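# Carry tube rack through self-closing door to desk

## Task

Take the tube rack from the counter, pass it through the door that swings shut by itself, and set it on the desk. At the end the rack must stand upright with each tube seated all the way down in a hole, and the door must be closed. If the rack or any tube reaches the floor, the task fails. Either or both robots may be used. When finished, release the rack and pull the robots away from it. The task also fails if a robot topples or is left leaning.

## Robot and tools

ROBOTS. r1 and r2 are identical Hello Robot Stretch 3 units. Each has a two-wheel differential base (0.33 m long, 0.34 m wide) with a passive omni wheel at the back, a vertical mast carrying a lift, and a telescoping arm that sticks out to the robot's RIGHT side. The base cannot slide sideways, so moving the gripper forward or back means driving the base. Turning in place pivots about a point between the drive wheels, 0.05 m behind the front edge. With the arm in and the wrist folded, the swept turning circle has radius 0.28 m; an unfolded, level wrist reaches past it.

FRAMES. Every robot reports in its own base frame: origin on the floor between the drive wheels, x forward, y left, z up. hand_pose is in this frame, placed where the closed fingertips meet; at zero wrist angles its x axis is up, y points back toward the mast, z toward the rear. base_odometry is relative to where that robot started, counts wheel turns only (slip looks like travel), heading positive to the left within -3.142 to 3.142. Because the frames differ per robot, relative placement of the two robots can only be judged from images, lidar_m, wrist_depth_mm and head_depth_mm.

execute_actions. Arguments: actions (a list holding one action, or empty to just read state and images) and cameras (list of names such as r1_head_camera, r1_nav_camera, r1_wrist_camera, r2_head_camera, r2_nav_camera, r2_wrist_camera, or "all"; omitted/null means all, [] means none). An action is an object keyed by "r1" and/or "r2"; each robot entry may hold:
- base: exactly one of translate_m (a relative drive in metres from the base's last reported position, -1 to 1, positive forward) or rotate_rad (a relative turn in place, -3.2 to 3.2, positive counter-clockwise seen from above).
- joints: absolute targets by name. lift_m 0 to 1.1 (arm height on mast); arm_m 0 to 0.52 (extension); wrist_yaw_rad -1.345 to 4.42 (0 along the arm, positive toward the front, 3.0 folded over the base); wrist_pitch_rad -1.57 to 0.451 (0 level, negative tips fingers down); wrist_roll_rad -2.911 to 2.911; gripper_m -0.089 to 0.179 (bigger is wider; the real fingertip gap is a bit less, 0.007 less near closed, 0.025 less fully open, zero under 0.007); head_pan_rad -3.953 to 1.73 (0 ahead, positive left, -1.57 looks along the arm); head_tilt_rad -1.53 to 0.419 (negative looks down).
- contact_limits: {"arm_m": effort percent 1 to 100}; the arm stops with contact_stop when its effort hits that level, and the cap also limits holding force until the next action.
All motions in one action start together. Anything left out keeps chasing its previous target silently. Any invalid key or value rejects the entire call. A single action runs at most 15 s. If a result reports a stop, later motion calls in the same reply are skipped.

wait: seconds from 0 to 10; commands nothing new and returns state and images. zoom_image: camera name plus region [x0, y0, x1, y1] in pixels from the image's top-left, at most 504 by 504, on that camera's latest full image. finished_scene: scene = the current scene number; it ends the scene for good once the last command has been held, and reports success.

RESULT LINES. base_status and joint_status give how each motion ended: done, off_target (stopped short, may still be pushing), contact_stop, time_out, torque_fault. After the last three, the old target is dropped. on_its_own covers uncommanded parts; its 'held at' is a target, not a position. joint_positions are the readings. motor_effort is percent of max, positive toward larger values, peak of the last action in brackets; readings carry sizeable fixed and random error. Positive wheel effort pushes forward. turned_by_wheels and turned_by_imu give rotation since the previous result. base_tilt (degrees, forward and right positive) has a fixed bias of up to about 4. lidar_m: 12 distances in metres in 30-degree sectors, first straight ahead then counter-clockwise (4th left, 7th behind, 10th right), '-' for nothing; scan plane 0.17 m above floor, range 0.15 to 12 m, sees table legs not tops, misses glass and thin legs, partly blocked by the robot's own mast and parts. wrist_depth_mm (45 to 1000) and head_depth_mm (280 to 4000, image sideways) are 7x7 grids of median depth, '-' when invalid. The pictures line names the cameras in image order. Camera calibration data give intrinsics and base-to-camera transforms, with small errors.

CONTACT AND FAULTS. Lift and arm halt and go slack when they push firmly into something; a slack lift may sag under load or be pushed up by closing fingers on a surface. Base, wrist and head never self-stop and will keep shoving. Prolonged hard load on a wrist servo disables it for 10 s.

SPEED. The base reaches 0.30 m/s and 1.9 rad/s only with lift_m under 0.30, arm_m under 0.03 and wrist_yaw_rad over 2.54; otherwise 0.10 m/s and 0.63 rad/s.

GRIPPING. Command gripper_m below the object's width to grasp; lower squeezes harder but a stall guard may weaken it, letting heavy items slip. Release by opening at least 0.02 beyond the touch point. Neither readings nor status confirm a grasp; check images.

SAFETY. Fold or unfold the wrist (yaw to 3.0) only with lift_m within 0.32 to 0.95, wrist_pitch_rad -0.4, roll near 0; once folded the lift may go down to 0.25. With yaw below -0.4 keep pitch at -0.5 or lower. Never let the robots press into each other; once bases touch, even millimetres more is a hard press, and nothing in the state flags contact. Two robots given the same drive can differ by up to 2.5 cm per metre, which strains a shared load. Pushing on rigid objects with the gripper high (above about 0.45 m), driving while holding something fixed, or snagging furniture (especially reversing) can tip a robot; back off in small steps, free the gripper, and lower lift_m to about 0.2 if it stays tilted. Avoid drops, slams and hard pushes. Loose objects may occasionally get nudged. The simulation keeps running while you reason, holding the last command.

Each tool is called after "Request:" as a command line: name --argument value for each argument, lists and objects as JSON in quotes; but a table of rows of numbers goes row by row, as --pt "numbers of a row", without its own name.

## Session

Request:
execute_actions --actions '[]'

Scene clock: 0.00 s.
r1.base_odometry: x=+0.000 y=+0.000 heading=+0.000 (m, m, rad; r1's odometry frame)
r1.turned_by_wheels: +0.000 (rad since the last result)
r1.turned_by_imu: +0.000 (rad since the last result)
r1.base_tilt: forward=+0.6 right=-1.3 (deg)
r1.lidar_m: 1.02 1.89 1.62 1.34 1.14 1.14 0.79 0.68 0.68 0.77 0.89 0.89
r1.head_depth_mm: 925 919 911 903 897 892 884 / 1010 998 991 983 977 969 961 / 1109 1100 1091 1079 1071 1065 1052 / 1231 1215 1204 1199 1184 1172 1161 / 1386 1370 1355 1338 1325 1313 1301 / 1579 1533 1524 1504 1478 1460 1447 / 1757 1853 1959 1939 1912 1868 1855
r1.base_status: not commanded
r1.joint_positions: lift_m=+0.494 arm_m=+0.001 wrist_yaw_rad=+3.084 wrist_pitch_rad=-0.475 wrist_roll_rad=+0.000 gripper_m=+0.037 head_pan_rad=+0.015 head_tilt_rad=-0.016
r1.joint_status: not commanded
r1.motor_effort: left_wheel=-1 right_wheel=-1 lift_m=+23 arm_m=-1 wrist_yaw_rad=+0 wrist_pitch_rad=+6 wrist_roll_rad=+0 gripper_m=+0 head_pan_rad=+0 head_tilt_rad=+4 (%)
r1.hand_pose: x=-0.0088 y=+0.0701 z=+0.4942 quat_wxyz=(+0.186, +0.692, +0.147, +0.682) (m; r1's base frame)
r1.wrist_depth_mm: 912 - - - - - - / 935 - - - - - - / - - - - - - - / 969 - - 994 - 998 960 / 882 865 - 846 833 849 829 / 740 730 - 720 698 722 722 / 644 651 630 634 630 631 636
r2.base_odometry: x=+0.000 y=+0.000 heading=+0.000 (m, m, rad; r2's odometry frame)
r2.turned_by_wheels: +0.000 (rad since the last result)
r2.turned_by_imu: +0.000 (rad since the last result)
r2.base_tilt: forward=+1.4 right=+0.4 (deg)
r2.lidar_m: 1.79 2.14 2.04 1.30 0.93 0.89 0.92 1.13 1.08 1.12 1.50 1.73
r2.head_depth_mm: 1674 1674 1672 1660 1651 1640 1640 / 1757 1762 1751 1745 1734 1723 1713 / 1833 1831 1839 1816 1824 1803 1796 / 1911 1971 1934 1933 1927 1916 1897 / 1932 2073 2066 2044 2049 2032 2026 / 1937 2220 2205 2189 2168 2163 2151 / 1924 2381 2355 2334 2309 2314 2251
r2.base_status: not commanded
r2.joint_positions: lift_m=+0.588 arm_m=+0.002 wrist_yaw_rad=+2.961 wrist_pitch_rad=-0.479 wrist_roll_rad=-0.003 gripper_m=+0.037 head_pan_rad=+0.017 head_tilt_rad=-0.004
r2.joint_status: not commanded
r2.motor_effort: left_wheel=-1 right_wheel=+0 lift_m=+29 arm_m=+0 wrist_yaw_rad=+0 wrist_pitch_rad=+4 wrist_roll_rad=+0 gripper_m=+0 head_pan_rad=+1 head_tilt_rad=+1 (%)
r2.hand_pose: x=+0.0177 y=+0.0657 z=+0.5870 quat_wxyz=(+0.229, +0.698, +0.106, +0.670) (m; r2's base frame)
r2.wrist_depth_mm: 805 - - - - - - / 849 - - - - - - / 868 - - - - - - / 902 - - - - - - / 920 - - - - 982 935 / 878 925 - 871 - 838 822 / 810 785 - 762 745 729 727
pictures: r1_head_camera (sideways: a quarter turn clockwise sets it upright), r1_nav_camera (sideways: a quarter turn counterclockwise sets it upright), r1_wrist_camera, r2_head_camera (sideways: a quarter turn clockwise sets it upright), r2_nav_camera (sideways: a quarter turn counterclockwise sets it upright), r2_wrist_camera
camera_calibration (this result's frames):
r1_head_camera: T_world_to_cam=[[0.0308809, -0.00466353, -0.999512, 1.31482], [-0.0459388, 0.998926, -0.00608012, 0.0109582], [0.998467, 0.0461041, 0.0306335, -0.0920449], [0, 0, 0, 1]] pos_world=[0.0518043, -0.000571117, 1.31706]
r1_nav_camera: T_world_to_cam=[[-0.000633717, 0.0412387, 0.999149, -1.25851], [0.00123914, -0.999149, 0.0412395, 0.00577494], [0.999999, 0.00126422, 0.000582076, -0.0453777], [0, 0, 0, 1]] pos_world=[0.0445729, 0.0577269, 1.25723]
r1_wrist_camera: T_world_to_cam=[[0.99185, -0.12716, -0.00798418, 0.0180527], [-0.0865745, -0.626656, -0.774472, 0.453665], [0.0934783, 0.768851, -0.632558, 0.422095], [0, 0, 0, 1]] pos_world=[-0.0180865, -0.0379409, 0.618495]
r2_head_camera: T_world_to_cam=[[0.0178868, -0.00973842, -0.999793, 1.32006], [-0.0225237, 0.999695, -0.0101404, 0.0264852], [0.999586, 0.0227004, 0.017662, -0.0693391], [0, 0, 0, 1]] pos_world=[0.0462952, -0.0120478, 1.32128]
r2_nav_camera: T_world_to_cam=[[-0.0275716, -0.0135004, 0.999529, -1.25755], [0.0127287, -0.999832, -0.0131534, 0.0685595], [0.999539, 0.0123601, 0.0277389, -0.0832326], [0, 0, 0, 1]] pos_world=[0.0476489, 0.0525994, 1.26016]
r2_wrist_camera: T_world_to_cam=[[0.984187, -0.166185, -0.0613095, 0.0393333], [-0.14501, -0.557125, -0.81767, 0.557715], [0.101728, 0.813631, -0.572413, 0.44853], [0, 0, 0, 1]] pos_world=[-0.00346514, -0.0476849, 0.715183]
Images, in order (width x height): r1_head_camera 896x504, r1_nav_camera 672x504, r1_wrist_camera 644x364, r2_head_camera 896x504, r2_nav_camera 672x504, r2_wrist_camera 644x364.

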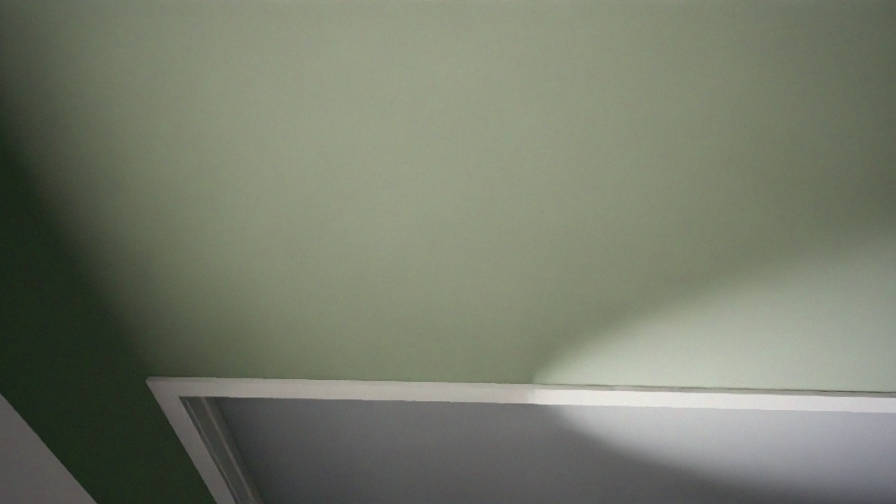

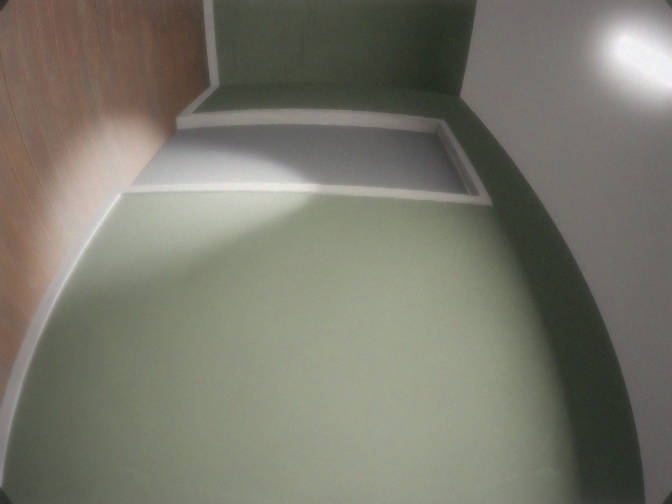

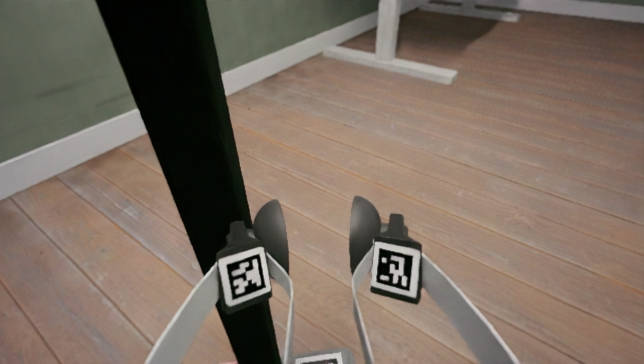

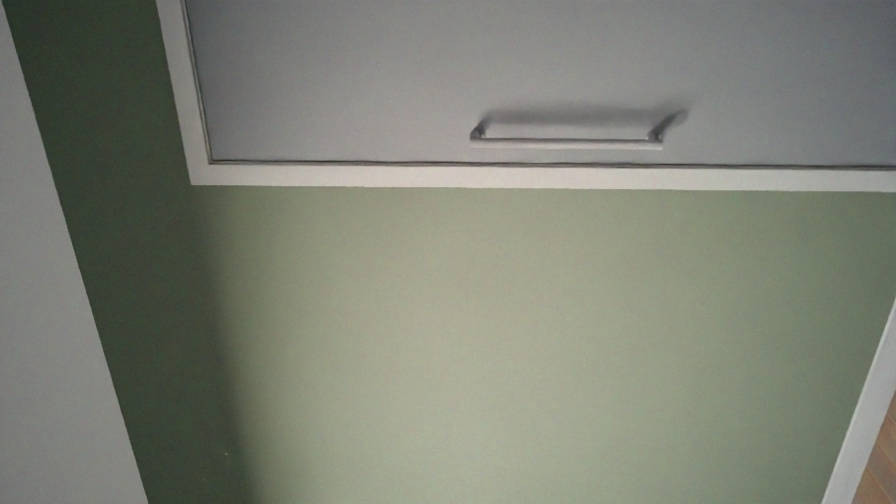

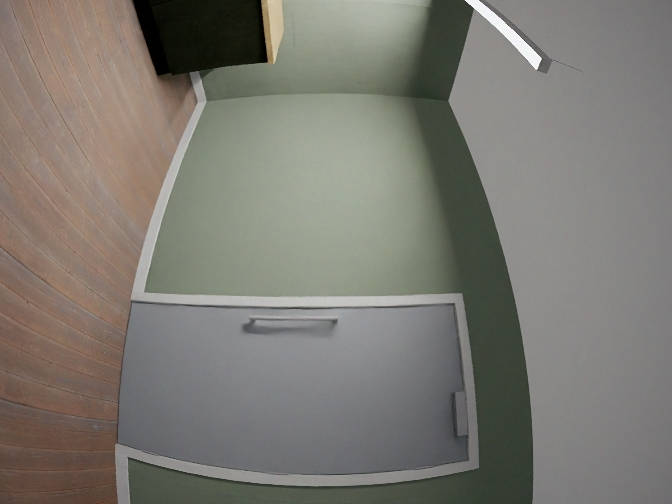

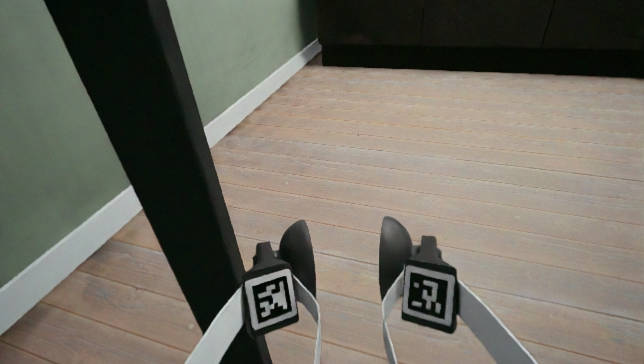

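Request:
execute_actions --actions '[{"r1":{"base":{"rotate_rad":0.475},"joints":{"lift_m":0.28,"wrist_pitch_rad":-0.4,"wrist_yaw_rad":3.15,"gripper_m":0,"head_pan_rad":-0.4,"head_tilt_rad":-0.9}},"r2":{"base":{"rotate_rad":1.065},"joints":{"lift_m":0.28,"wrist_pitch_rad":-0.4,"head_tilt_rad":-0.3}}}]' --cameras '["r2_head_camera"]'

Request:
execute_actions --actions '[{"r1":{"base":{"translate_m":1.0}},"r2":{"base":{"translate_m":0.9}}}]' --cameras '["r1_head_camera","r1_nav_camera","r2_head_camera","r2_nav_camera"]'

Scene clock: 9.20 s.
r1.base_odometry: x=+0.000 y=+0.000 heading=+0.475 (m, m, rad; r1's odometry frame)
r1.turned_by_wheels: +0.475 (rad since the last result)
r1.turned_by_imu: +0.475 (rad since the last result)
r1.base_tilt: forward=+0.5 right=-1.2 (deg)
r1.lidar_m: 1.57 1.62 1.38 1.14 1.14 0.82 0.68 0.67 0.75 0.89 0.89 0.99
r1.head_depth_mm: 885 978 1094 1244 1390 1279 1130 / 965 1079 1222 1411 1464 1275 1132 / 1061 1198 1385 1600 1471 1275 1130 / 1181 1354 1591 1712 1464 1281 1129 / 1322 1543 1893 1717 1467 1281 1130 / 1662 1992 2083 1720 1467 1275 1127 / 1947 2329 2078 1728 1461 1280 1129
r1.base_status: done
r1.joint_positions: lift_m=+0.280 arm_m=+0.001 wrist_yaw_rad=+3.148 wrist_pitch_rad=-0.420 wrist_roll_rad=+0.000 gripper_m=+0.000 head_pan_rad=-0.393 head_tilt_rad=-0.889
r1.joint_status: all done
r1.motor_effort: left_wheel=-4(10) right_wheel=+1(3) lift_m=+19(20) arm_m=-1(1) wrist_yaw_rad=+1(2) wrist_pitch_rad=+10(10) wrist_roll_rad=+0(0) gripper_m=-3(83) head_pan_rad=-4(37) head_tilt_rad=-7(55) (%)
r1.hand_pose: x=-0.0228 y=+0.0778 z=+0.2923 quat_wxyz=(+0.145, +0.691, +0.150, +0.692) (m; r1's base frame)
r1.wrist_depth_mm: 954 976 - - - - - / 966 - - - - - - / 919 938 - 875 887 898 880 / 731 752 - 709 710 709 675 / 606 595 601 - 577 581 573 / 514 515 - - 503 486 479 / 446 - - - 429 427 434
r2.base_odometry: x=+0.000 y=+0.000 heading=+1.065 (m, m, rad; r2's odometry frame)
r2.turned_by_wheels: +1.065 (rad since the last result)
r2.turned_by_imu: +1.063 (rad since the last result)
r2.base_tilt: forward=+1.4 right=+0.4 (deg)
r2.lidar_m: 2.03 1.28 0.93 0.89 0.92 1.12 1.08 1.12 1.53 1.73 1.79 2.13
r2.head_depth_mm: 2406 2496 2632 2141 2236 2122 1645 / 2394 2523 2620 2138 2216 2115 1637 / 2410 2518 2620 2119 2206 2110 1635 / 2381 2504 2627 2094 2207 2103 1633 / 2397 2492 2630 2100 2200 2113 1638 / 2378 2475 2622 2087 2203 2111 1634 / 2386 2496 2608 2091 2179 2099 1627
r2.base_status: done
r2.joint_positions: lift_m=+0.280 arm_m=+0.002 wrist_yaw_rad=+2.961 wrist_pitch_rad=-0.420 wrist_roll_rad=-0.003 gripper_m=+0.037 head_pan_rad=+0.017 head_tilt_rad=-0.296
r2.joint_status: all done
r2.motor_effort: left_wheel=-2(4) right_wheel=+3(7) lift_m=+17(23) arm_m=+0(1) wrist_yaw_rad=+0(0) wrist_pitch_rad=+6(5) wrist_roll_rad=+0(1) gripper_m=+0(0) head_pan_rad=+1(1) head_tilt_rad=-1(16) (%)
r2.hand_pose: x=+0.0191 y=+0.0734 z=+0.2927 quat_wxyz=(+0.209, +0.701, +0.085, +0.677) (m; r2's base frame)
r2.wrist_depth_mm: 786 - 856 879 918 966 - / 833 - 911 946 - - - / 909 - 968 983 956 936 903 / 859 795 797 769 745 729 703 / 672 665 655 634 624 592 584 / 557 549 - 541 - 505 494 / 476 494 - - 444 433 425
pictures: r2_head_camera (sideways: a quarter turn clockwise sets it upright)
camera_calibration (this result's frames):
r2_head_camera: T_world_to_cam=[[-0.27115, -0.0145478, -0.962427, 1.27281], [-0.0252008, 0.99965, -0.00801052, 0.0237252], [0.962207, 0.0220819, -0.271422, 0.307196], [0, 0, 0, 1]] pos_world=[0.0501338, -0.0119838, 1.30855]
Images, in order (width x height): r2_head_camera 896x504.

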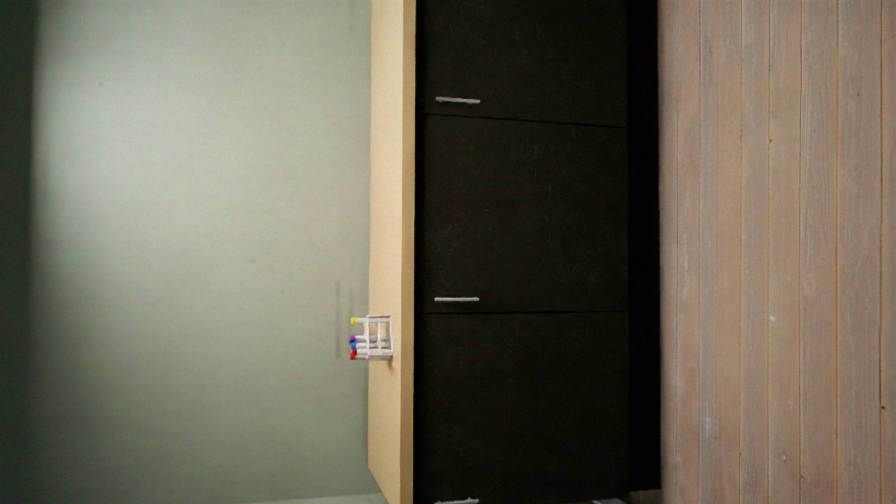

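Scene clock: 14.20 s.
r1.base_odometry: x=+0.889 y=+0.457 heading=+0.475 (m, m, rad; r1's odometry frame)
r1.turned_by_wheels: +0.000 (rad since the last result)
r1.turned_by_imu: +0.003 (rad since the last result)
r1.base_tilt: forward=+0.6 right=-1.3 (deg)
r1.lidar_m: 1.16 2.15 1.77 1.14 1.46 1.63 1.63 1.29 0.69 0.57 0.57 0.63
r1.head_depth_mm: 540 605 679 775 900 1071 1130 / 689 748 771 871 1041 1211 1136 / 761 860 993 1164 1380 1274 1131 / 848 973 1144 1391 1458 1274 1130 / 956 1118 1345 1634 1462 1274 1131 / 1093 1307 1620 1723 1460 1273 1130 / 1224 1410 1833 1719 1467 1276 1130
r1.base_status: done
r1.joint_positions: lift_m=+0.280 arm_m=+0.001 wrist_yaw_rad=+3.149 wrist_pitch_rad=-0.420 wrist_roll_rad=+0.000 gripper_m=+0.000 head_pan_rad=-0.393 head_tilt_rad=-0.890
r1.joint_status: not commanded
r1.motor_effort: left_wheel=-4(11) right_wheel=+1(5) lift_m=+20(20) arm_m=-1(1) wrist_yaw_rad=+1(0) wrist_pitch_rad=+10(10) wrist_roll_rad=+0(0) gripper_m=-3(3) head_pan_rad=-4(4) head_tilt_rad=-6(6) (%)
r1.hand_pose: x=-0.0229 y=+0.0778 z=+0.2924 quat_wxyz=(+0.145, +0.691, +0.150, +0.692) (m; r1's base frame)
r1.wrist_depth_mm: - - - - - - - / - - - - - - - / 947 937 - 932 875 867 868 / 731 719 - 688 696 685 686 / 603 597 587 - 575 583 579 / 501 524 - - 508 486 488 / 452 - - - 429 428 423
r2.base_odometry: x=+0.436 y=+0.787 heading=+1.065 (m, m, rad; r2's odometry frame)
r2.turned_by_wheels: +0.000 (rad since the last result)
r2.turned_by_imu: +0.002 (rad since the last result)
r2.base_tilt: forward=+1.5 right=+0.4 (deg)
r2.lidar_m: 1.14 1.17 0.93 0.90 0.93 1.26 1.98 2.06 1.79 1.72 1.79 1.18
r2.head_depth_mm: 1576 1647 1729 1534 1214 1283 1367 / 1560 1644 1723 1530 1207 1275 1357 / 1565 1636 1723 1518 1206 1269 1348 / 1562 1634 1719 1514 1197 1262 1343 / 1561 1640 1723 1509 1192 1264 1343 / 1560 1638 1720 1260 1188 1254 1333 / 1569 1634 1710 1489 1182 1250 1330
r2.base_status: done
r2.joint_positions: lift_m=+0.280 arm_m=+0.002 wrist_yaw_rad=+2.961 wrist_pitch_rad=-0.419 wrist_roll_rad=-0.003 gripper_m=+0.037 head_pan_rad=+0.017 head_tilt_rad=-0.297
r2.joint_status: not commanded
r2.motor_effort: left_wheel=-2(5) right_wheel=+3(12) lift_m=+17(17) arm_m=+0(0) wrist_yaw_rad=+0(0) wrist_pitch_rad=+6(6) wrist_roll_rad=+1(0) gripper_m=+0(0) head_pan_rad=+1(0) head_tilt_rad=-1(1) (%)
r2.hand_pose: x=+0.0191 y=+0.0735 z=+0.2928 quat_wxyz=(+0.209, +0.701, +0.085, +0.677) (m; r2's base frame)
r2.wrist_depth_mm: 802 - 850 883 934 972 - / 840 - 914 946 992 - - / 884 - 973 989 978 931 903 / 860 792 786 770 748 727 706 / 674 652 666 638 622 596 585 / 557 550 - 537 - 508 492 / 477 491 - - 445 435 430
pictures: r1_head_camera (sideways: a quarter turn clockwise sets it upright), r1_nav_camera (sideways: a quarter turn counterclockwise sets it upright), r2_head_camera (sideways: a quarter turn clockwise sets it upright), r2_nav_camera (sideways: a quarter turn counterclockwise sets it upright)
camera_calibration (this result's frames):
r1_head_camera: T_world_to_cam=[[-0.691886, 0.281417, -0.664904, 0.882595], [0.360588, 0.932522, 0.0194637, -0.0247687], [0.625515, -0.22629, -0.746675, 0.921764], [0, 0, 0, 1]] pos_world=[0.0430085, -0.0166937, 1.27558]
r1_nav_camera: T_world_to_cam=[[0.72372, -0.255536, 0.641039, -0.795717], [-0.361986, -0.931434, 0.0373795, 0.0130637], [0.587533, -0.2591, -0.766598, 0.955456], [0, 0, 0, 1]] pos_world=[0.0192427, 0.0563918, 1.24205]
r2_head_camera: T_world_to_cam=[[-0.272137, -0.0145642, -0.962148, 1.27245], [-0.0252089, 0.99965, -0.00800173, 0.0237138], [0.961928, 0.0220771, -0.272409, 0.308482], [0, 0, 0, 1]] pos_world=[0.0501406, -0.0119837, 1.30851]
r2_nav_camera: T_world_to_cam=[[0.262807, -0.00866872, 0.96481, -1.21374], [0.00909349, -0.999893, -0.0114609, 0.0663736], [0.964806, 0.0117855, -0.2627, 0.295053], [0, 0, 0, 1]] pos_world=[0.0337065, 0.0523676, 1.2493]
Images, in order (width x height): r1_head_camera 896x504, r1_nav_camera 672x504, r2_head_camera 896x504, r2_nav_camera 672x504.

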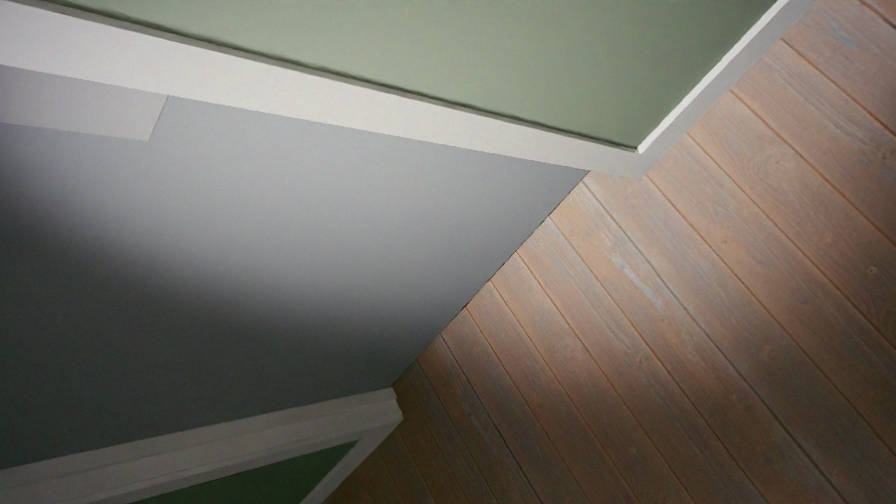

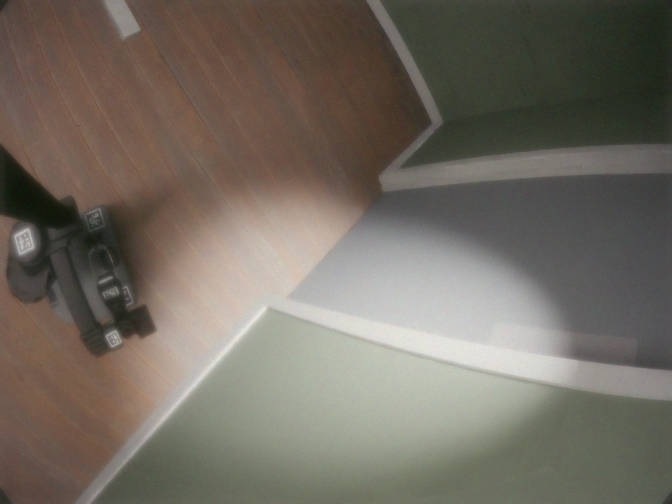

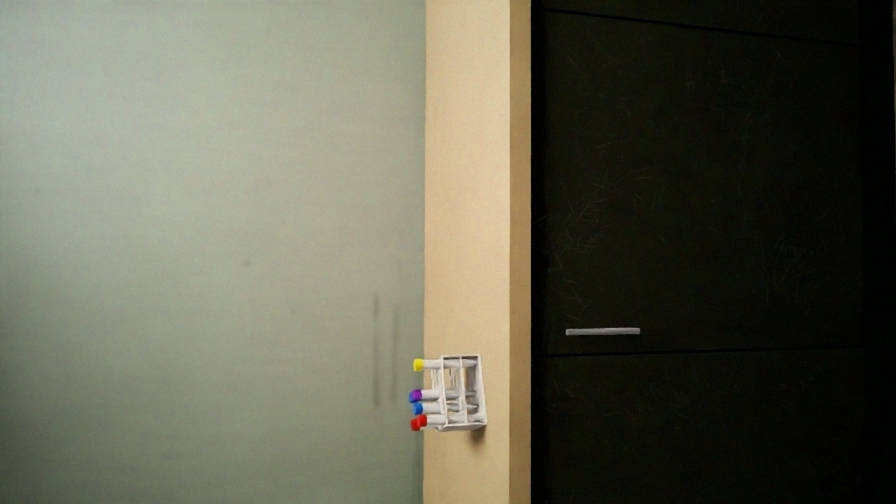

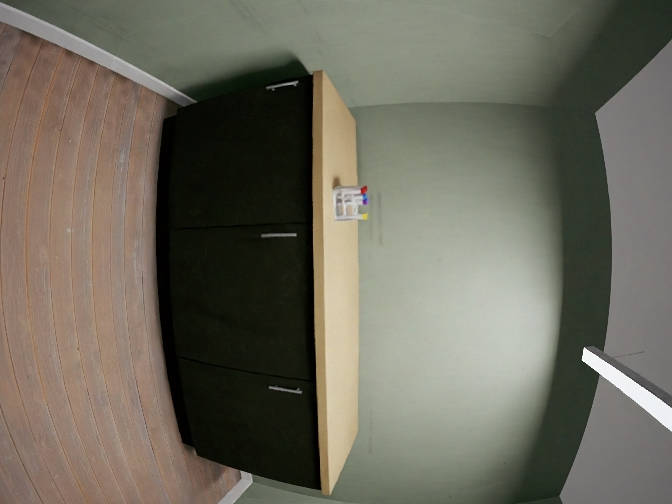

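Request:
execute_actions --actions '[{"r1":{"base":{"translate_m":0.73},"joints":{"head_pan_rad":-3.1,"head_tilt_rad":-1.1}},"r2":{"base":{"translate_m":0.6},"joints":{"head_pan_rad":-1.57,"head_tilt_rad":-0.6}}}]' --cameras '[]'

Request:
execute_actions --actions '[{"r1":{"base":{"rotate_rad":1.86}},"r2":{"base":{"rotate_rad":1.87},"joints":{"lift_m":0.5}}}]' --cameras '["r2_head_camera"]'

Request:
execute_actions --actions '[{"r1":{"base":{"translate_m":-0.11},"joints":{"lift_m":0.31}},"r2":{"joints":{"lift_m":0.9,"wrist_yaw_rad":0}}}]' --cameras '["r1_nav_camera","r2_head_camera"]'

Scene clock: 26.63 s.
r1.base_odometry: x=+1.539 y=+0.791 heading=+0.475 (m, m, rad; r1's odometry frame)
r1.turned_by_wheels: +0.000 (rad since the last result)
r1.turned_by_imu: +0.002 (rad since the last result)
r1.base_tilt: forward=+0.6 right=-1.3 (deg)
r1.lidar_m: 0.72 1.46 1.65 1.70 1.70 1.90 2.32 0.75 0.43 0.41 0.41 0.46
r1.head_depth_mm: 2245 1915 1669 1478 1323 1211 1078 / 2241 1911 1672 1477 1326 1229 - / 2245 1930 1671 1484 1329 - - / 2202 1926 1675 1479 1329 - - / 2176 1919 1675 1479 1329 1234 - / 2160 1916 1672 1487 1321 1218 - / 2106 1934 1669 1482 1309 1172 1101
r1.base_status: done
r1.joint_positions: lift_m=+0.280 arm_m=+0.001 wrist_yaw_rad=+3.149 wrist_pitch_rad=-0.420 wrist_roll_rad=+0.000 gripper_m=+0.000 head_pan_rad=-3.093 head_tilt_rad=-1.087
r1.joint_status: all done
r1.motor_effort: left_wheel=-4(9) right_wheel=+1(6) lift_m=+19(20) arm_m=-1(1) wrist_yaw_rad=+0(1) wrist_pitch_rad=+10(10) wrist_roll_rad=+0(0) gripper_m=-3(3) head_pan_rad=-4(55) head_tilt_rad=-7(31) (%)
r1.hand_pose: x=-0.0230 y=+0.0778 z=+0.2924 quat_wxyz=(+0.145, +0.691, +0.150, +0.692) (m; r1's base frame)
r1.wrist_depth_mm: - - - - - - - / - - - - - - - / 951 944 - 903 930 861 894 / 732 728 - 727 693 705 692 / 594 602 598 - 571 574 572 / 505 516 - - 501 492 481 / 452 - - - 428 433 424
r2.base_odometry: x=+0.727 y=+1.312 heading=+1.065 (m, m, rad; r2's odometry frame)
r2.turned_by_wheels: +0.000 (rad since the last result)
r2.turned_by_imu: +0.001 (rad since the last result)
r2.base_tilt: forward=+1.5 right=+0.3 (deg)
r2.lidar_m: 0.53 0.55 0.74 0.90 0.93 1.27 2.58 2.45 1.79 1.72 0.78 0.56
r2.head_depth_mm: 1480 1632 1796 2016 1906 1537 1294 / 1484 1629 1796 2022 1902 1537 1292 / 1478 1622 1801 2012 1886 1529 1291 / 1480 1619 1804 2015 1891 1534 1287 / 1478 1624 1786 2009 1880 1534 1290 / 1475 1617 1794 1989 1872 1523 1284 / 1472 1606 1801 1989 1877 1526 1284
r2.base_status: done
r2.joint_positions: lift_m=+0.280 arm_m=+0.002 wrist_yaw_rad=+2.961 wrist_pitch_rad=-0.419 wrist_roll_rad=-0.003 gripper_m=+0.037 head_pan_rad=-1.563 head_tilt_rad=-0.593
r2.joint_status: all done
r2.motor_effort: left_wheel=-1(6) right_wheel=+2(13) lift_m=+17(17) arm_m=-1(1) wrist_yaw_rad=+1(0) wrist_pitch_rad=+6(6) wrist_roll_rad=+0(0) gripper_m=+0(0) head_pan_rad=-2(30) head_tilt_rad=-3(15) (%)
r2.hand_pose: x=+0.0191 y=+0.0735 z=+0.2928 quat_wxyz=(+0.209, +0.701, +0.085, +0.677) (m; r2's base frame)
r2.wrist_depth_mm: 792 - 854 886 926 766 559 / 856 - 938 965 - 844 578 / 908 - 965 997 983 848 632 / 857 808 804 771 751 734 658 / 680 656 662 646 622 597 580 / 562 542 - 536 - 501 495 / 477 495 - - 440 432 429
pictures: none
No camera images: the call's "cameras" was empty. Leave "cameras" out to get every camera's image.

Scene clock: 30.43 s.
r1.base_odometry: x=+1.539 y=+0.791 heading=+2.335 (m, m, rad; r1's odometry frame)
r1.turned_by_wheels: +1.860 (rad since the last result)
r1.turned_by_imu: +1.853 (rad since the last result)
r1.base_tilt: forward=+0.6 right=-1.3 (deg)
r1.lidar_m: 1.26 1.74 2.29 1.64 0.50 0.43 0.41 0.42 0.55 1.07 1.51 1.65
r1.head_depth_mm: 379 453 565 747 917 1199 1079 / 379 453 563 745 1076 1204 - / 378 452 563 744 1102 - - / 378 452 562 744 1099 - - / 378 452 561 742 1104 1233 - / 378 451 561 743 1099 1216 - / 378 451 561 742 1092 1202 1101
r1.base_status: done
r1.joint_positions: lift_m=+0.280 arm_m=+0.001 wrist_yaw_rad=+3.149 wrist_pitch_rad=-0.420 wrist_roll_rad=+0.000 gripper_m=+0.000 head_pan_rad=-3.094 head_tilt_rad=-1.087
r1.joint_status: not commanded
r1.motor_effort: left_wheel=-4(13) right_wheel=+1(6) lift_m=+20(20) arm_m=-1(1) wrist_yaw_rad=+0(0) wrist_pitch_rad=+10(10) wrist_roll_rad=+0(0) gripper_m=-2(3) head_pan_rad=-3(4) head_tilt_rad=-8(7) (%)
r1.hand_pose: x=-0.0230 y=+0.0778 z=+0.2924 quat_wxyz=(+0.145, +0.691, +0.150, +0.692) (m; r1's base frame)
r1.wrist_depth_mm: 461 680 - - - - - / 454 669 - - - - - / 450 674 - 926 872 846 873 / 430 651 - 715 710 705 688 / 415 563 587 - 570 580 574 / 440 509 - - 497 494 487 / 453 - - - 427 423 422
r2.base_odometry: x=+0.727 y=+1.312 heading=+2.935 (m, m, rad; r2's odometry frame)
r2.turned_by_wheels: +1.870 (rad since the last result)
r2.turned_by_imu: +1.866 (rad since the last result)
r2.base_tilt: forward=+1.4 right=+0.4 (deg)
r2.lidar_m: 0.90 1.06 1.92 2.59 1.96 1.72 1.06 0.61 0.53 0.53 0.62 0.90
r2.head_depth_mm: 959 1041 1035 726 620 698 808 / 980 1070 1029 724 620 726 847 / 1007 1104 1024 724 659 758 891 / 1033 1138 1022 721 680 791 937 / 1064 1170 744 718 712 827 990 / 1091 1207 1018 718 741 868 1045 / 1131 1252 1013 714 773 912 1117
r2.base_status: done
r2.joint_positions: lift_m=+0.500 arm_m=+0.002 wrist_yaw_rad=+2.961 wrist_pitch_rad=-0.419 wrist_roll_rad=-0.003 gripper_m=+0.037 head_pan_rad=-1.563 head_tilt_rad=-0.593
r2.joint_status: all done
r2.motor_effort: left_wheel=-2(7) right_wheel=+3(11) lift_m=+38(41) arm_m=-1(1) wrist_yaw_rad=+0(0) wrist_pitch_rad=+6(6) wrist_roll_rad=+1(0) gripper_m=+0(1) head_pan_rad=-2(1) head_tilt_rad=-2(2) (%)
r2.hand_pose: x=+0.0191 y=+0.0735 z=+0.5120 quat_wxyz=(+0.209, +0.701, +0.085, +0.677) (m; r2's base frame)
r2.wrist_depth_mm: - - - - - - - / - - - - - - - / - - - - - - - / - - - - - - - / - - - 977 955 923 920 / 881 842 - 814 - 777 765 / 736 724 - 686 680 669 661
pictures: r2_head_camera (sideways: a quarter turn clockwise sets it upright)
camera_calibration (this result's frames):
r2_head_camera: T_world_to_cam=[[-0.014201, 0.541002, -0.840902, 1.11268], [0.99982, 0.0182344, -0.00515346, 0.0137504], [0.0125453, -0.840824, -0.541163, 0.664004], [0, 0, 0, 1]] pos_world=[-0.00627702, -0.0438996, 1.29506]
Images, in order (width x height): r2_head_camera 896x504.

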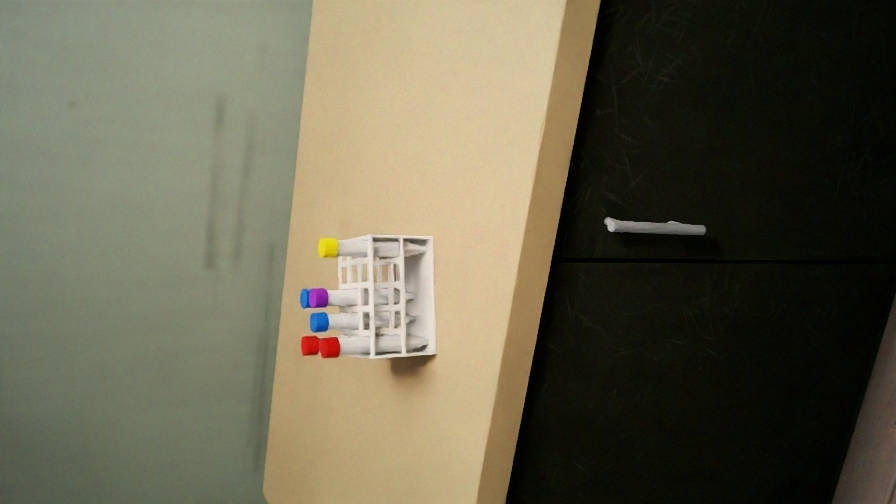

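Scene clock: 34.90 s.
r1.base_odometry: x=+1.615 y=+0.711 heading=+2.335 (m, m, rad; r1's odometry frame)
r1.turned_by_wheels: +0.000 (rad since the last result)
r1.turned_by_imu: +0.000 (rad since the last result)
r1.base_tilt: forward=+0.6 right=-1.3 (deg)
r1.lidar_m: 1.37 1.86 2.43 1.10 0.35 0.32 0.30 0.31 0.40 0.69 1.51 1.74
r1.head_depth_mm: 287 323 402 533 741 972 1073 / 287 323 402 533 789 - - / 287 323 401 532 762 - - / 286 322 401 531 786 - - / 286 322 400 530 785 1191 - / 286 322 401 529 785 1187 - / 286 322 400 529 781 1181 1101
r1.base_status: done
r1.joint_positions: lift_m=+0.310 arm_m=+0.001 wrist_yaw_rad=+3.149 wrist_pitch_rad=-0.419 wrist_roll_rad=+0.000 gripper_m=+0.000 head_pan_rad=-3.094 head_tilt_rad=-1.087
r1.joint_status: all done
r1.motor_effort: left_wheel=-3(18) right_wheel=+1(4) lift_m=+24(29) arm_m=-1(1) wrist_yaw_rad=+0(0) wrist_pitch_rad=+10(10) wrist_roll_rad=+0(0) gripper_m=-3(2) head_pan_rad=-3(4) head_tilt_rad=-8(8) (%)
r1.hand_pose: x=-0.0230 y=+0.0779 z=+0.3222 quat_wxyz=(+0.145, +0.691, +0.150, +0.692) (m; r1's base frame)
r1.wrist_depth_mm: 287 435 - - - - - / 295 426 - - - - - / 317 443 - 989 954 990 951 / 342 409 - 769 760 737 763 / 376 422 596 - 639 620 623 / 387 451 562 - 539 531 525 / 369 - - - 455 461 454
r2.base_odometry: x=+0.727 y=+1.312 heading=+2.935 (m, m, rad; r2's odometry frame)
r2.turned_by_wheels: +0.000 (rad since the last result)
r2.turned_by_imu: +0.000 (rad since the last result)
r2.base_tilt: forward=+1.4 right=+0.4 (deg)
r2.lidar_m: 0.90 1.06 1.92 2.60 1.96 1.72 1.05 0.61 0.53 0.53 0.62 0.90
r2.head_depth_mm: 957 1042 1037 726 620 679 - / 983 1076 1030 726 618 712 - / 1007 1103 1026 722 660 - - / 1038 1135 1022 719 680 - - / 1066 1173 744 719 711 824 990 / 1094 1205 1016 716 741 867 1049 / 1130 1248 1013 716 773 913 1111
r2.base_status: not commanded
r2.joint_positions: lift_m=+0.900 arm_m=+0.002 wrist_yaw_rad=+0.002 wrist_pitch_rad=-0.419 wrist_roll_rad=-0.003 gripper_m=+0.037 head_pan_rad=-1.563 head_tilt_rad=-0.593
r2.joint_status: all done
r2.motor_effort: left_wheel=-1(2) right_wheel=+3(3) lift_m=+37(37) arm_m=-1(1) wrist_yaw_rad=-1(1) wrist_pitch_rad=+6(6) wrist_roll_rad=+0(0) gripper_m=-1(0) head_pan_rad=-1(2) head_tilt_rad=-2(2) (%)
r2.hand_pose: x=-0.0211 y=-0.3714 z=+0.9120 quat_wxyz=(+0.693, +0.148, -0.690, -0.146) (m; r2's base frame)
r2.wrist_depth_mm: 796 935 633 447 689 626 587 / 517 483 435 425 398 378 360 / 409 371 342 315 293 274 261 / 505 449 402 367 332 303 264 / 590 512 455 399 358 332 307 / 731 598 524 439 - 366 337 / 861 712 602 525 462 397 368
pictures: r1_nav_camera (sideways: a quarter turn counterclockwise sets it upright), r2_head_camera (sideways: a quarter turn clockwise sets it upright)
camera_calibration (this result's frames):
r1_nav_camera: T_world_to_cam=[[-0.874413, -0.0831856, 0.477998, -0.573563], [-0.0771803, 0.996496, 0.0322317, 0.0180372], [-0.479004, -0.00870823, -0.877769, 1.10648], [0, 0, 0, 1]] pos_world=[0.0298715, -0.0560507, 1.24482]
r2_head_camera: T_world_to_cam=[[-0.0142009, 0.541002, -0.840902, 1.11268], [0.99982, 0.0182343, -0.00515346, 0.0137504], [0.0125452, -0.840824, -0.541163, 0.664004], [0, 0, 0, 1]] pos_world=[-0.00627702, -0.0438996, 1.29506]
Images, in order (width x height): r1_nav_camera 672x504, r2_head_camera 896x504.

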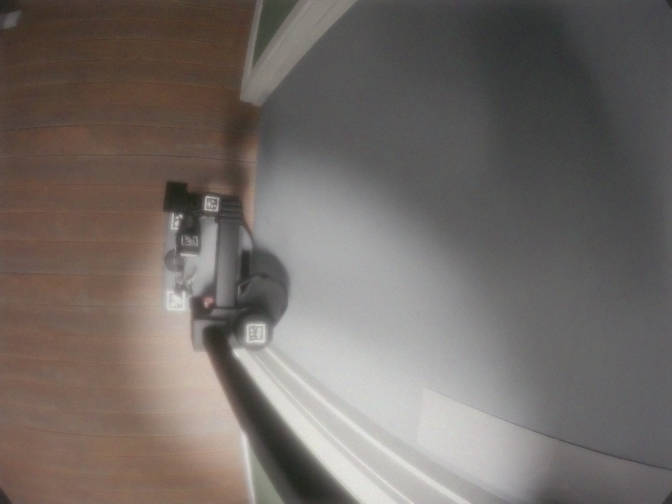

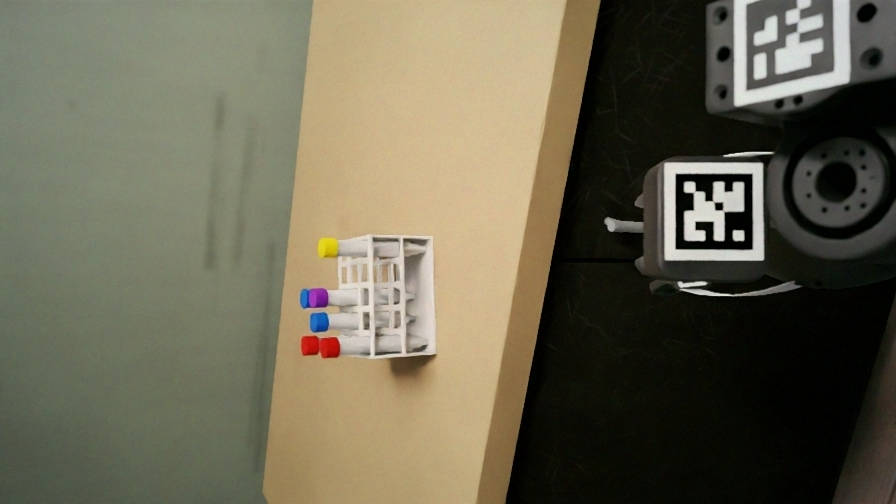

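Request:
execute_actions --actions '[{"r1":{"base":{"translate_m":-0.05}},"r2":{"base":{"rotate_rad":0.09},"joints":{"wrist_pitch_rad":-0.1,"gripper_m":0.179,"arm_m":0.05}}}]' --cameras '[]'

Request:
execute_actions --actions '[{"r1":{"base":{"translate_m":-0.2}},"r2":{"joints":{"lift_m":0.875,"arm_m":0.24}}}]' --cameras '["r1_nav_camera","r2_wrist_camera"]'

Scene clock: 42.63 s.
r1.base_odometry: x=+1.649 y=+0.675 heading=+2.335 (m, m, rad; r1's odometry frame)
r1.turned_by_wheels: +0.000 (rad since the last result)
r1.turned_by_imu: +0.001 (rad since the last result)
r1.base_tilt: forward=+0.6 right=-1.4 (deg)
r1.lidar_m: 1.42 1.90 2.43 0.84 0.32 0.30 0.28 0.28 0.36 0.67 1.51 1.79
r1.head_depth_mm: - 305 376 502 706 848 1075 / - 303 373 496 744 - 1071 / - 301 370 492 686 - - / - 304 367 487 721 - - / - 302 365 482 712 1078 - / - 300 362 478 703 1171 - / - 299 360 474 693 1162 1101
r1.base_status: translate_m off_target (by the wheels' count: -0.0498 of -0.0500)
r1.joint_positions: lift_m=+0.310 arm_m=+0.001 wrist_yaw_rad=+3.150 wrist_pitch_rad=-0.419 wrist_roll_rad=+0.000 gripper_m=+0.000 head_pan_rad=-3.094 head_tilt_rad=-1.090
r1.joint_status: not commanded
r1.on_its_own: left_wheel is at rest, and its effort (-21) is outside its rest range (-18 to +18); right_wheel is at rest, and its effort (-20) is outside its rest range (-18 to +18)
r1.motor_effort: left_wheel=-21(56) right_wheel=-20(25) lift_m=+24(25) arm_m=-1(1) wrist_yaw_rad=+0(0) wrist_pitch_rad=+10(10) wrist_roll_rad=+0(0) gripper_m=-3(2) head_pan_rad=-3(4) head_tilt_rad=-5(8) (%)
r1.hand_pose: x=-0.0231 y=+0.0779 z=+0.3223 quat_wxyz=(+0.145, +0.691, +0.150, +0.692) (m; r1's base frame)
r1.wrist_depth_mm: 266 295 - - - - - / 288 308 - - - - - / 308 336 - 982 972 982 939 / 334 363 - 776 750 759 753 / 358 399 486 - 616 609 611 / 361 443 476 - 532 529 520 / 347 - - - 466 456 449
r2.base_odometry: x=+0.727 y=+1.312 heading=+3.024 (m, m, rad; r2's odometry frame)
r2.turned_by_wheels: +0.090 (rad since the last result)
r2.turned_by_imu: +0.089 (rad since the last result)
r2.base_tilt: forward=+1.5 right=+0.4 (deg)
r2.lidar_m: 0.90 1.13 2.33 2.61 1.87 1.72 0.92 0.59 0.53 0.54 0.66 0.90
r2.head_depth_mm: 965 1049 1034 724 592 - - / 995 1084 1031 724 610 - - / 1031 1130 1025 723 618 - - / 1070 1168 868 721 673 - 989 / 1114 1224 1019 719 744 877 1037 / 1152 1272 1017 726 797 930 1130 / 1189 1292 1008 747 838 1000 1229
r2.base_status: done
r2.joint_positions: lift_m=+0.900 arm_m=+0.050 wrist_yaw_rad=+0.001 wrist_pitch_rad=-0.123 wrist_roll_rad=-0.003 gripper_m=+0.179 head_pan_rad=-1.563 head_tilt_rad=-0.593
r2.joint_status: all done
r2.motor_effort: left_wheel=-2(5) right_wheel=+4(8) lift_m=+37(37) arm_m=+3(3) wrist_yaw_rad=-2(1) wrist_pitch_rad=+7(6) wrist_roll_rad=+0(0) gripper_m=+0(94) head_pan_rad=-1(2) head_tilt_rad=-2(3) (%)
r2.hand_pose: x=-0.0211 y=-0.4460 z=+0.9830 quat_wxyz=(+0.707, +0.044, -0.704, -0.043) (m; r2's base frame)
r2.wrist_depth_mm: 717 897 - 910 830 746 685 / 722 912 - 949 851 764 706 / 730 916 - 421 868 781 725 / 692 653 604 454 492 515 487 / 446 403 385 369 356 344 353 / 515 394 333 294 268 258 - / 554 440 383 332 281 239 219
pictures: none
No camera images: the call's "cameras" was empty. Leave "cameras" out to get every camera's image.

Scene clock: 45.57 s.
r1.base_odometry: x=+1.787 y=+0.531 heading=+2.335 (m, m, rad; r1's odometry frame)
r1.turned_by_wheels: +0.000 (rad since the last result)
r1.turned_by_imu: +0.000 (rad since the last result)
r1.base_tilt: forward=+0.6 right=-1.3 (deg)
r1.lidar_m: 1.61 2.10 2.41 0.25 0.25 0.34 0.27 0.27 0.29 0.44 1.52 1.95
r1.head_depth_mm: 298 357 465 1406 1321 1214 767 / 292 340 434 600 1103 - 1058 / - 323 407 550 808 - - / - 309 383 507 743 - - / - 300 362 471 674 974 - / - 294 343 440 612 930 - / - 288 326 411 559 866 1098
r1.base_status: translate_m off_target (by the wheels' count: -0.1998 of -0.2000)
r1.joint_positions: lift_m=+0.310 arm_m=+0.001 wrist_yaw_rad=+3.150 wrist_pitch_rad=-0.419 wrist_roll_rad=+0.000 gripper_m=+0.000 head_pan_rad=-3.094 head_tilt_rad=-1.090
r1.joint_status: not commanded
r1.on_its_own: left_wheel is at rest, and its effort (-22) is outside its rest range (-18 to +18)
r1.motor_effort: left_wheel=-22(36) right_wheel=-17(24) lift_m=+24(24) arm_m=-1(1) wrist_yaw_rad=+0(0) wrist_pitch_rad=+9(10) wrist_roll_rad=+0(0) gripper_m=-2(2) head_pan_rad=-3(3) head_tilt_rad=-6(6) (%)
r1.hand_pose: x=-0.0231 y=+0.0779 z=+0.3223 quat_wxyz=(+0.145, +0.691, +0.150, +0.692) (m; r1's base frame)
r1.wrist_depth_mm: - - 263 284 - - - / - - - 308 - - - / - - - 333 955 962 935 / 771 817 - 368 757 738 743 / 645 630 627 - 634 611 604 / 544 540 547 - 529 532 520 / 477 - - - 452 462 460
r2.base_odometry: x=+0.727 y=+1.312 heading=+3.024 (m, m, rad; r2's odometry frame)
r2.turned_by_wheels: +0.000 (rad since the last result)
r2.turned_by_imu: +0.000 (rad since the last result)
r2.base_tilt: forward=+1.4 right=+0.3 (deg)
r2.lidar_m: 0.91 1.13 2.33 2.62 1.87 1.72 0.92 0.59 0.53 0.54 0.66 0.90
r2.head_depth_mm: 966 1046 1032 759 - 724 821 / 994 1088 1031 - 656 726 842 / 1033 1127 1026 - - 768 899 / 1066 1176 868 - 733 813 965 / 1111 1217 1020 717 745 865 1036 / 1154 1271 1014 717 788 929 1131 / 1188 1293 1011 746 836 994 1229
r2.base_status: not commanded
r2.joint_positions: lift_m=+0.875 arm_m=+0.240 wrist_yaw_rad=+0.001 wrist_pitch_rad=-0.122 wrist_roll_rad=-0.003 gripper_m=+0.179 head_pan_rad=-1.563 head_tilt_rad=-0.593
r2.joint_status: all done
r2.motor_effort: left_wheel=-2(2) right_wheel=+4(3) lift_m=+17(30) arm_m=+3(3) wrist_yaw_rad=-1(0) wrist_pitch_rad=+6(7) wrist_roll_rad=+0(1) gripper_m=+0(0) head_pan_rad=-1(2) head_tilt_rad=-2(2) (%)
r2.hand_pose: x=-0.0212 y=-0.6361 z=+0.9592 quat_wxyz=(+0.707, +0.044, -0.704, -0.043) (m; r2's base frame)
r2.wrist_depth_mm: 645 828 826 737 664 603 550 / 660 827 861 753 681 616 568 / 656 842 886 232 687 645 587 / 623 534 451 238 225 429 406 / 349 337 300 242 218 288 295 / 248 240 226 223 216 216 - / - 182 185 181 178 173 163
pictures: r1_nav_camera (sideways: a quarter turn counterclockwise sets it upright), r2_wrist_camera
camera_calibration (this result's frames):
r1_nav_camera: T_world_to_cam=[[-0.875543, -0.0829411, 0.475968, -0.570911], [-0.0769163, 0.996519, 0.0321636, 0.0181244], [-0.476978, -0.00844909, -0.878874, 1.10791], [0, 0, 0, 1]] pos_world=[0.0299842, -0.0560525, 1.24486]
r2_wrist_camera: T_world_to_cam=[[-0.997983, -0.0354778, -0.0526457, 0.0165889], [0.0420582, 0.251692, -0.966893, 1.12701], [0.0475537, -0.967157, -0.249692, -0.206926], [0, 0, 0, 1]] pos_world=[-0.0210043, -0.4832, 1.0389]
Images, in order (width x height): r1_nav_camera 672x504, r2_wrist_camera 644x364.

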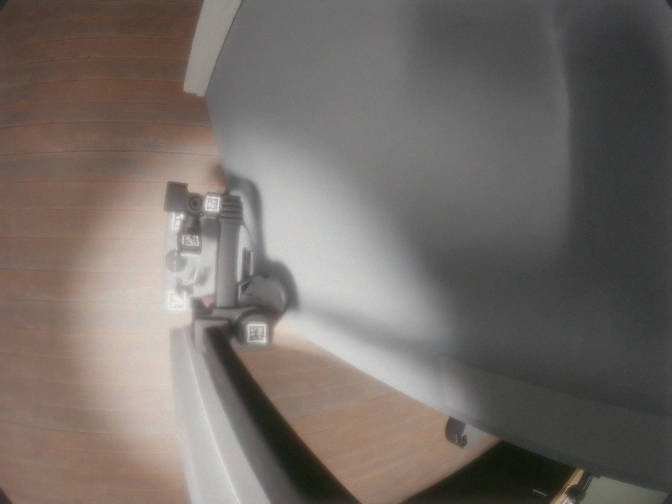

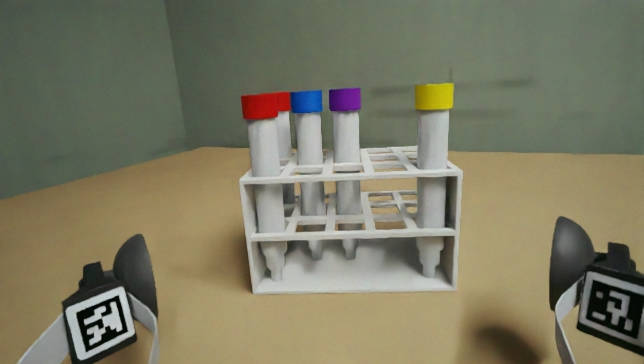

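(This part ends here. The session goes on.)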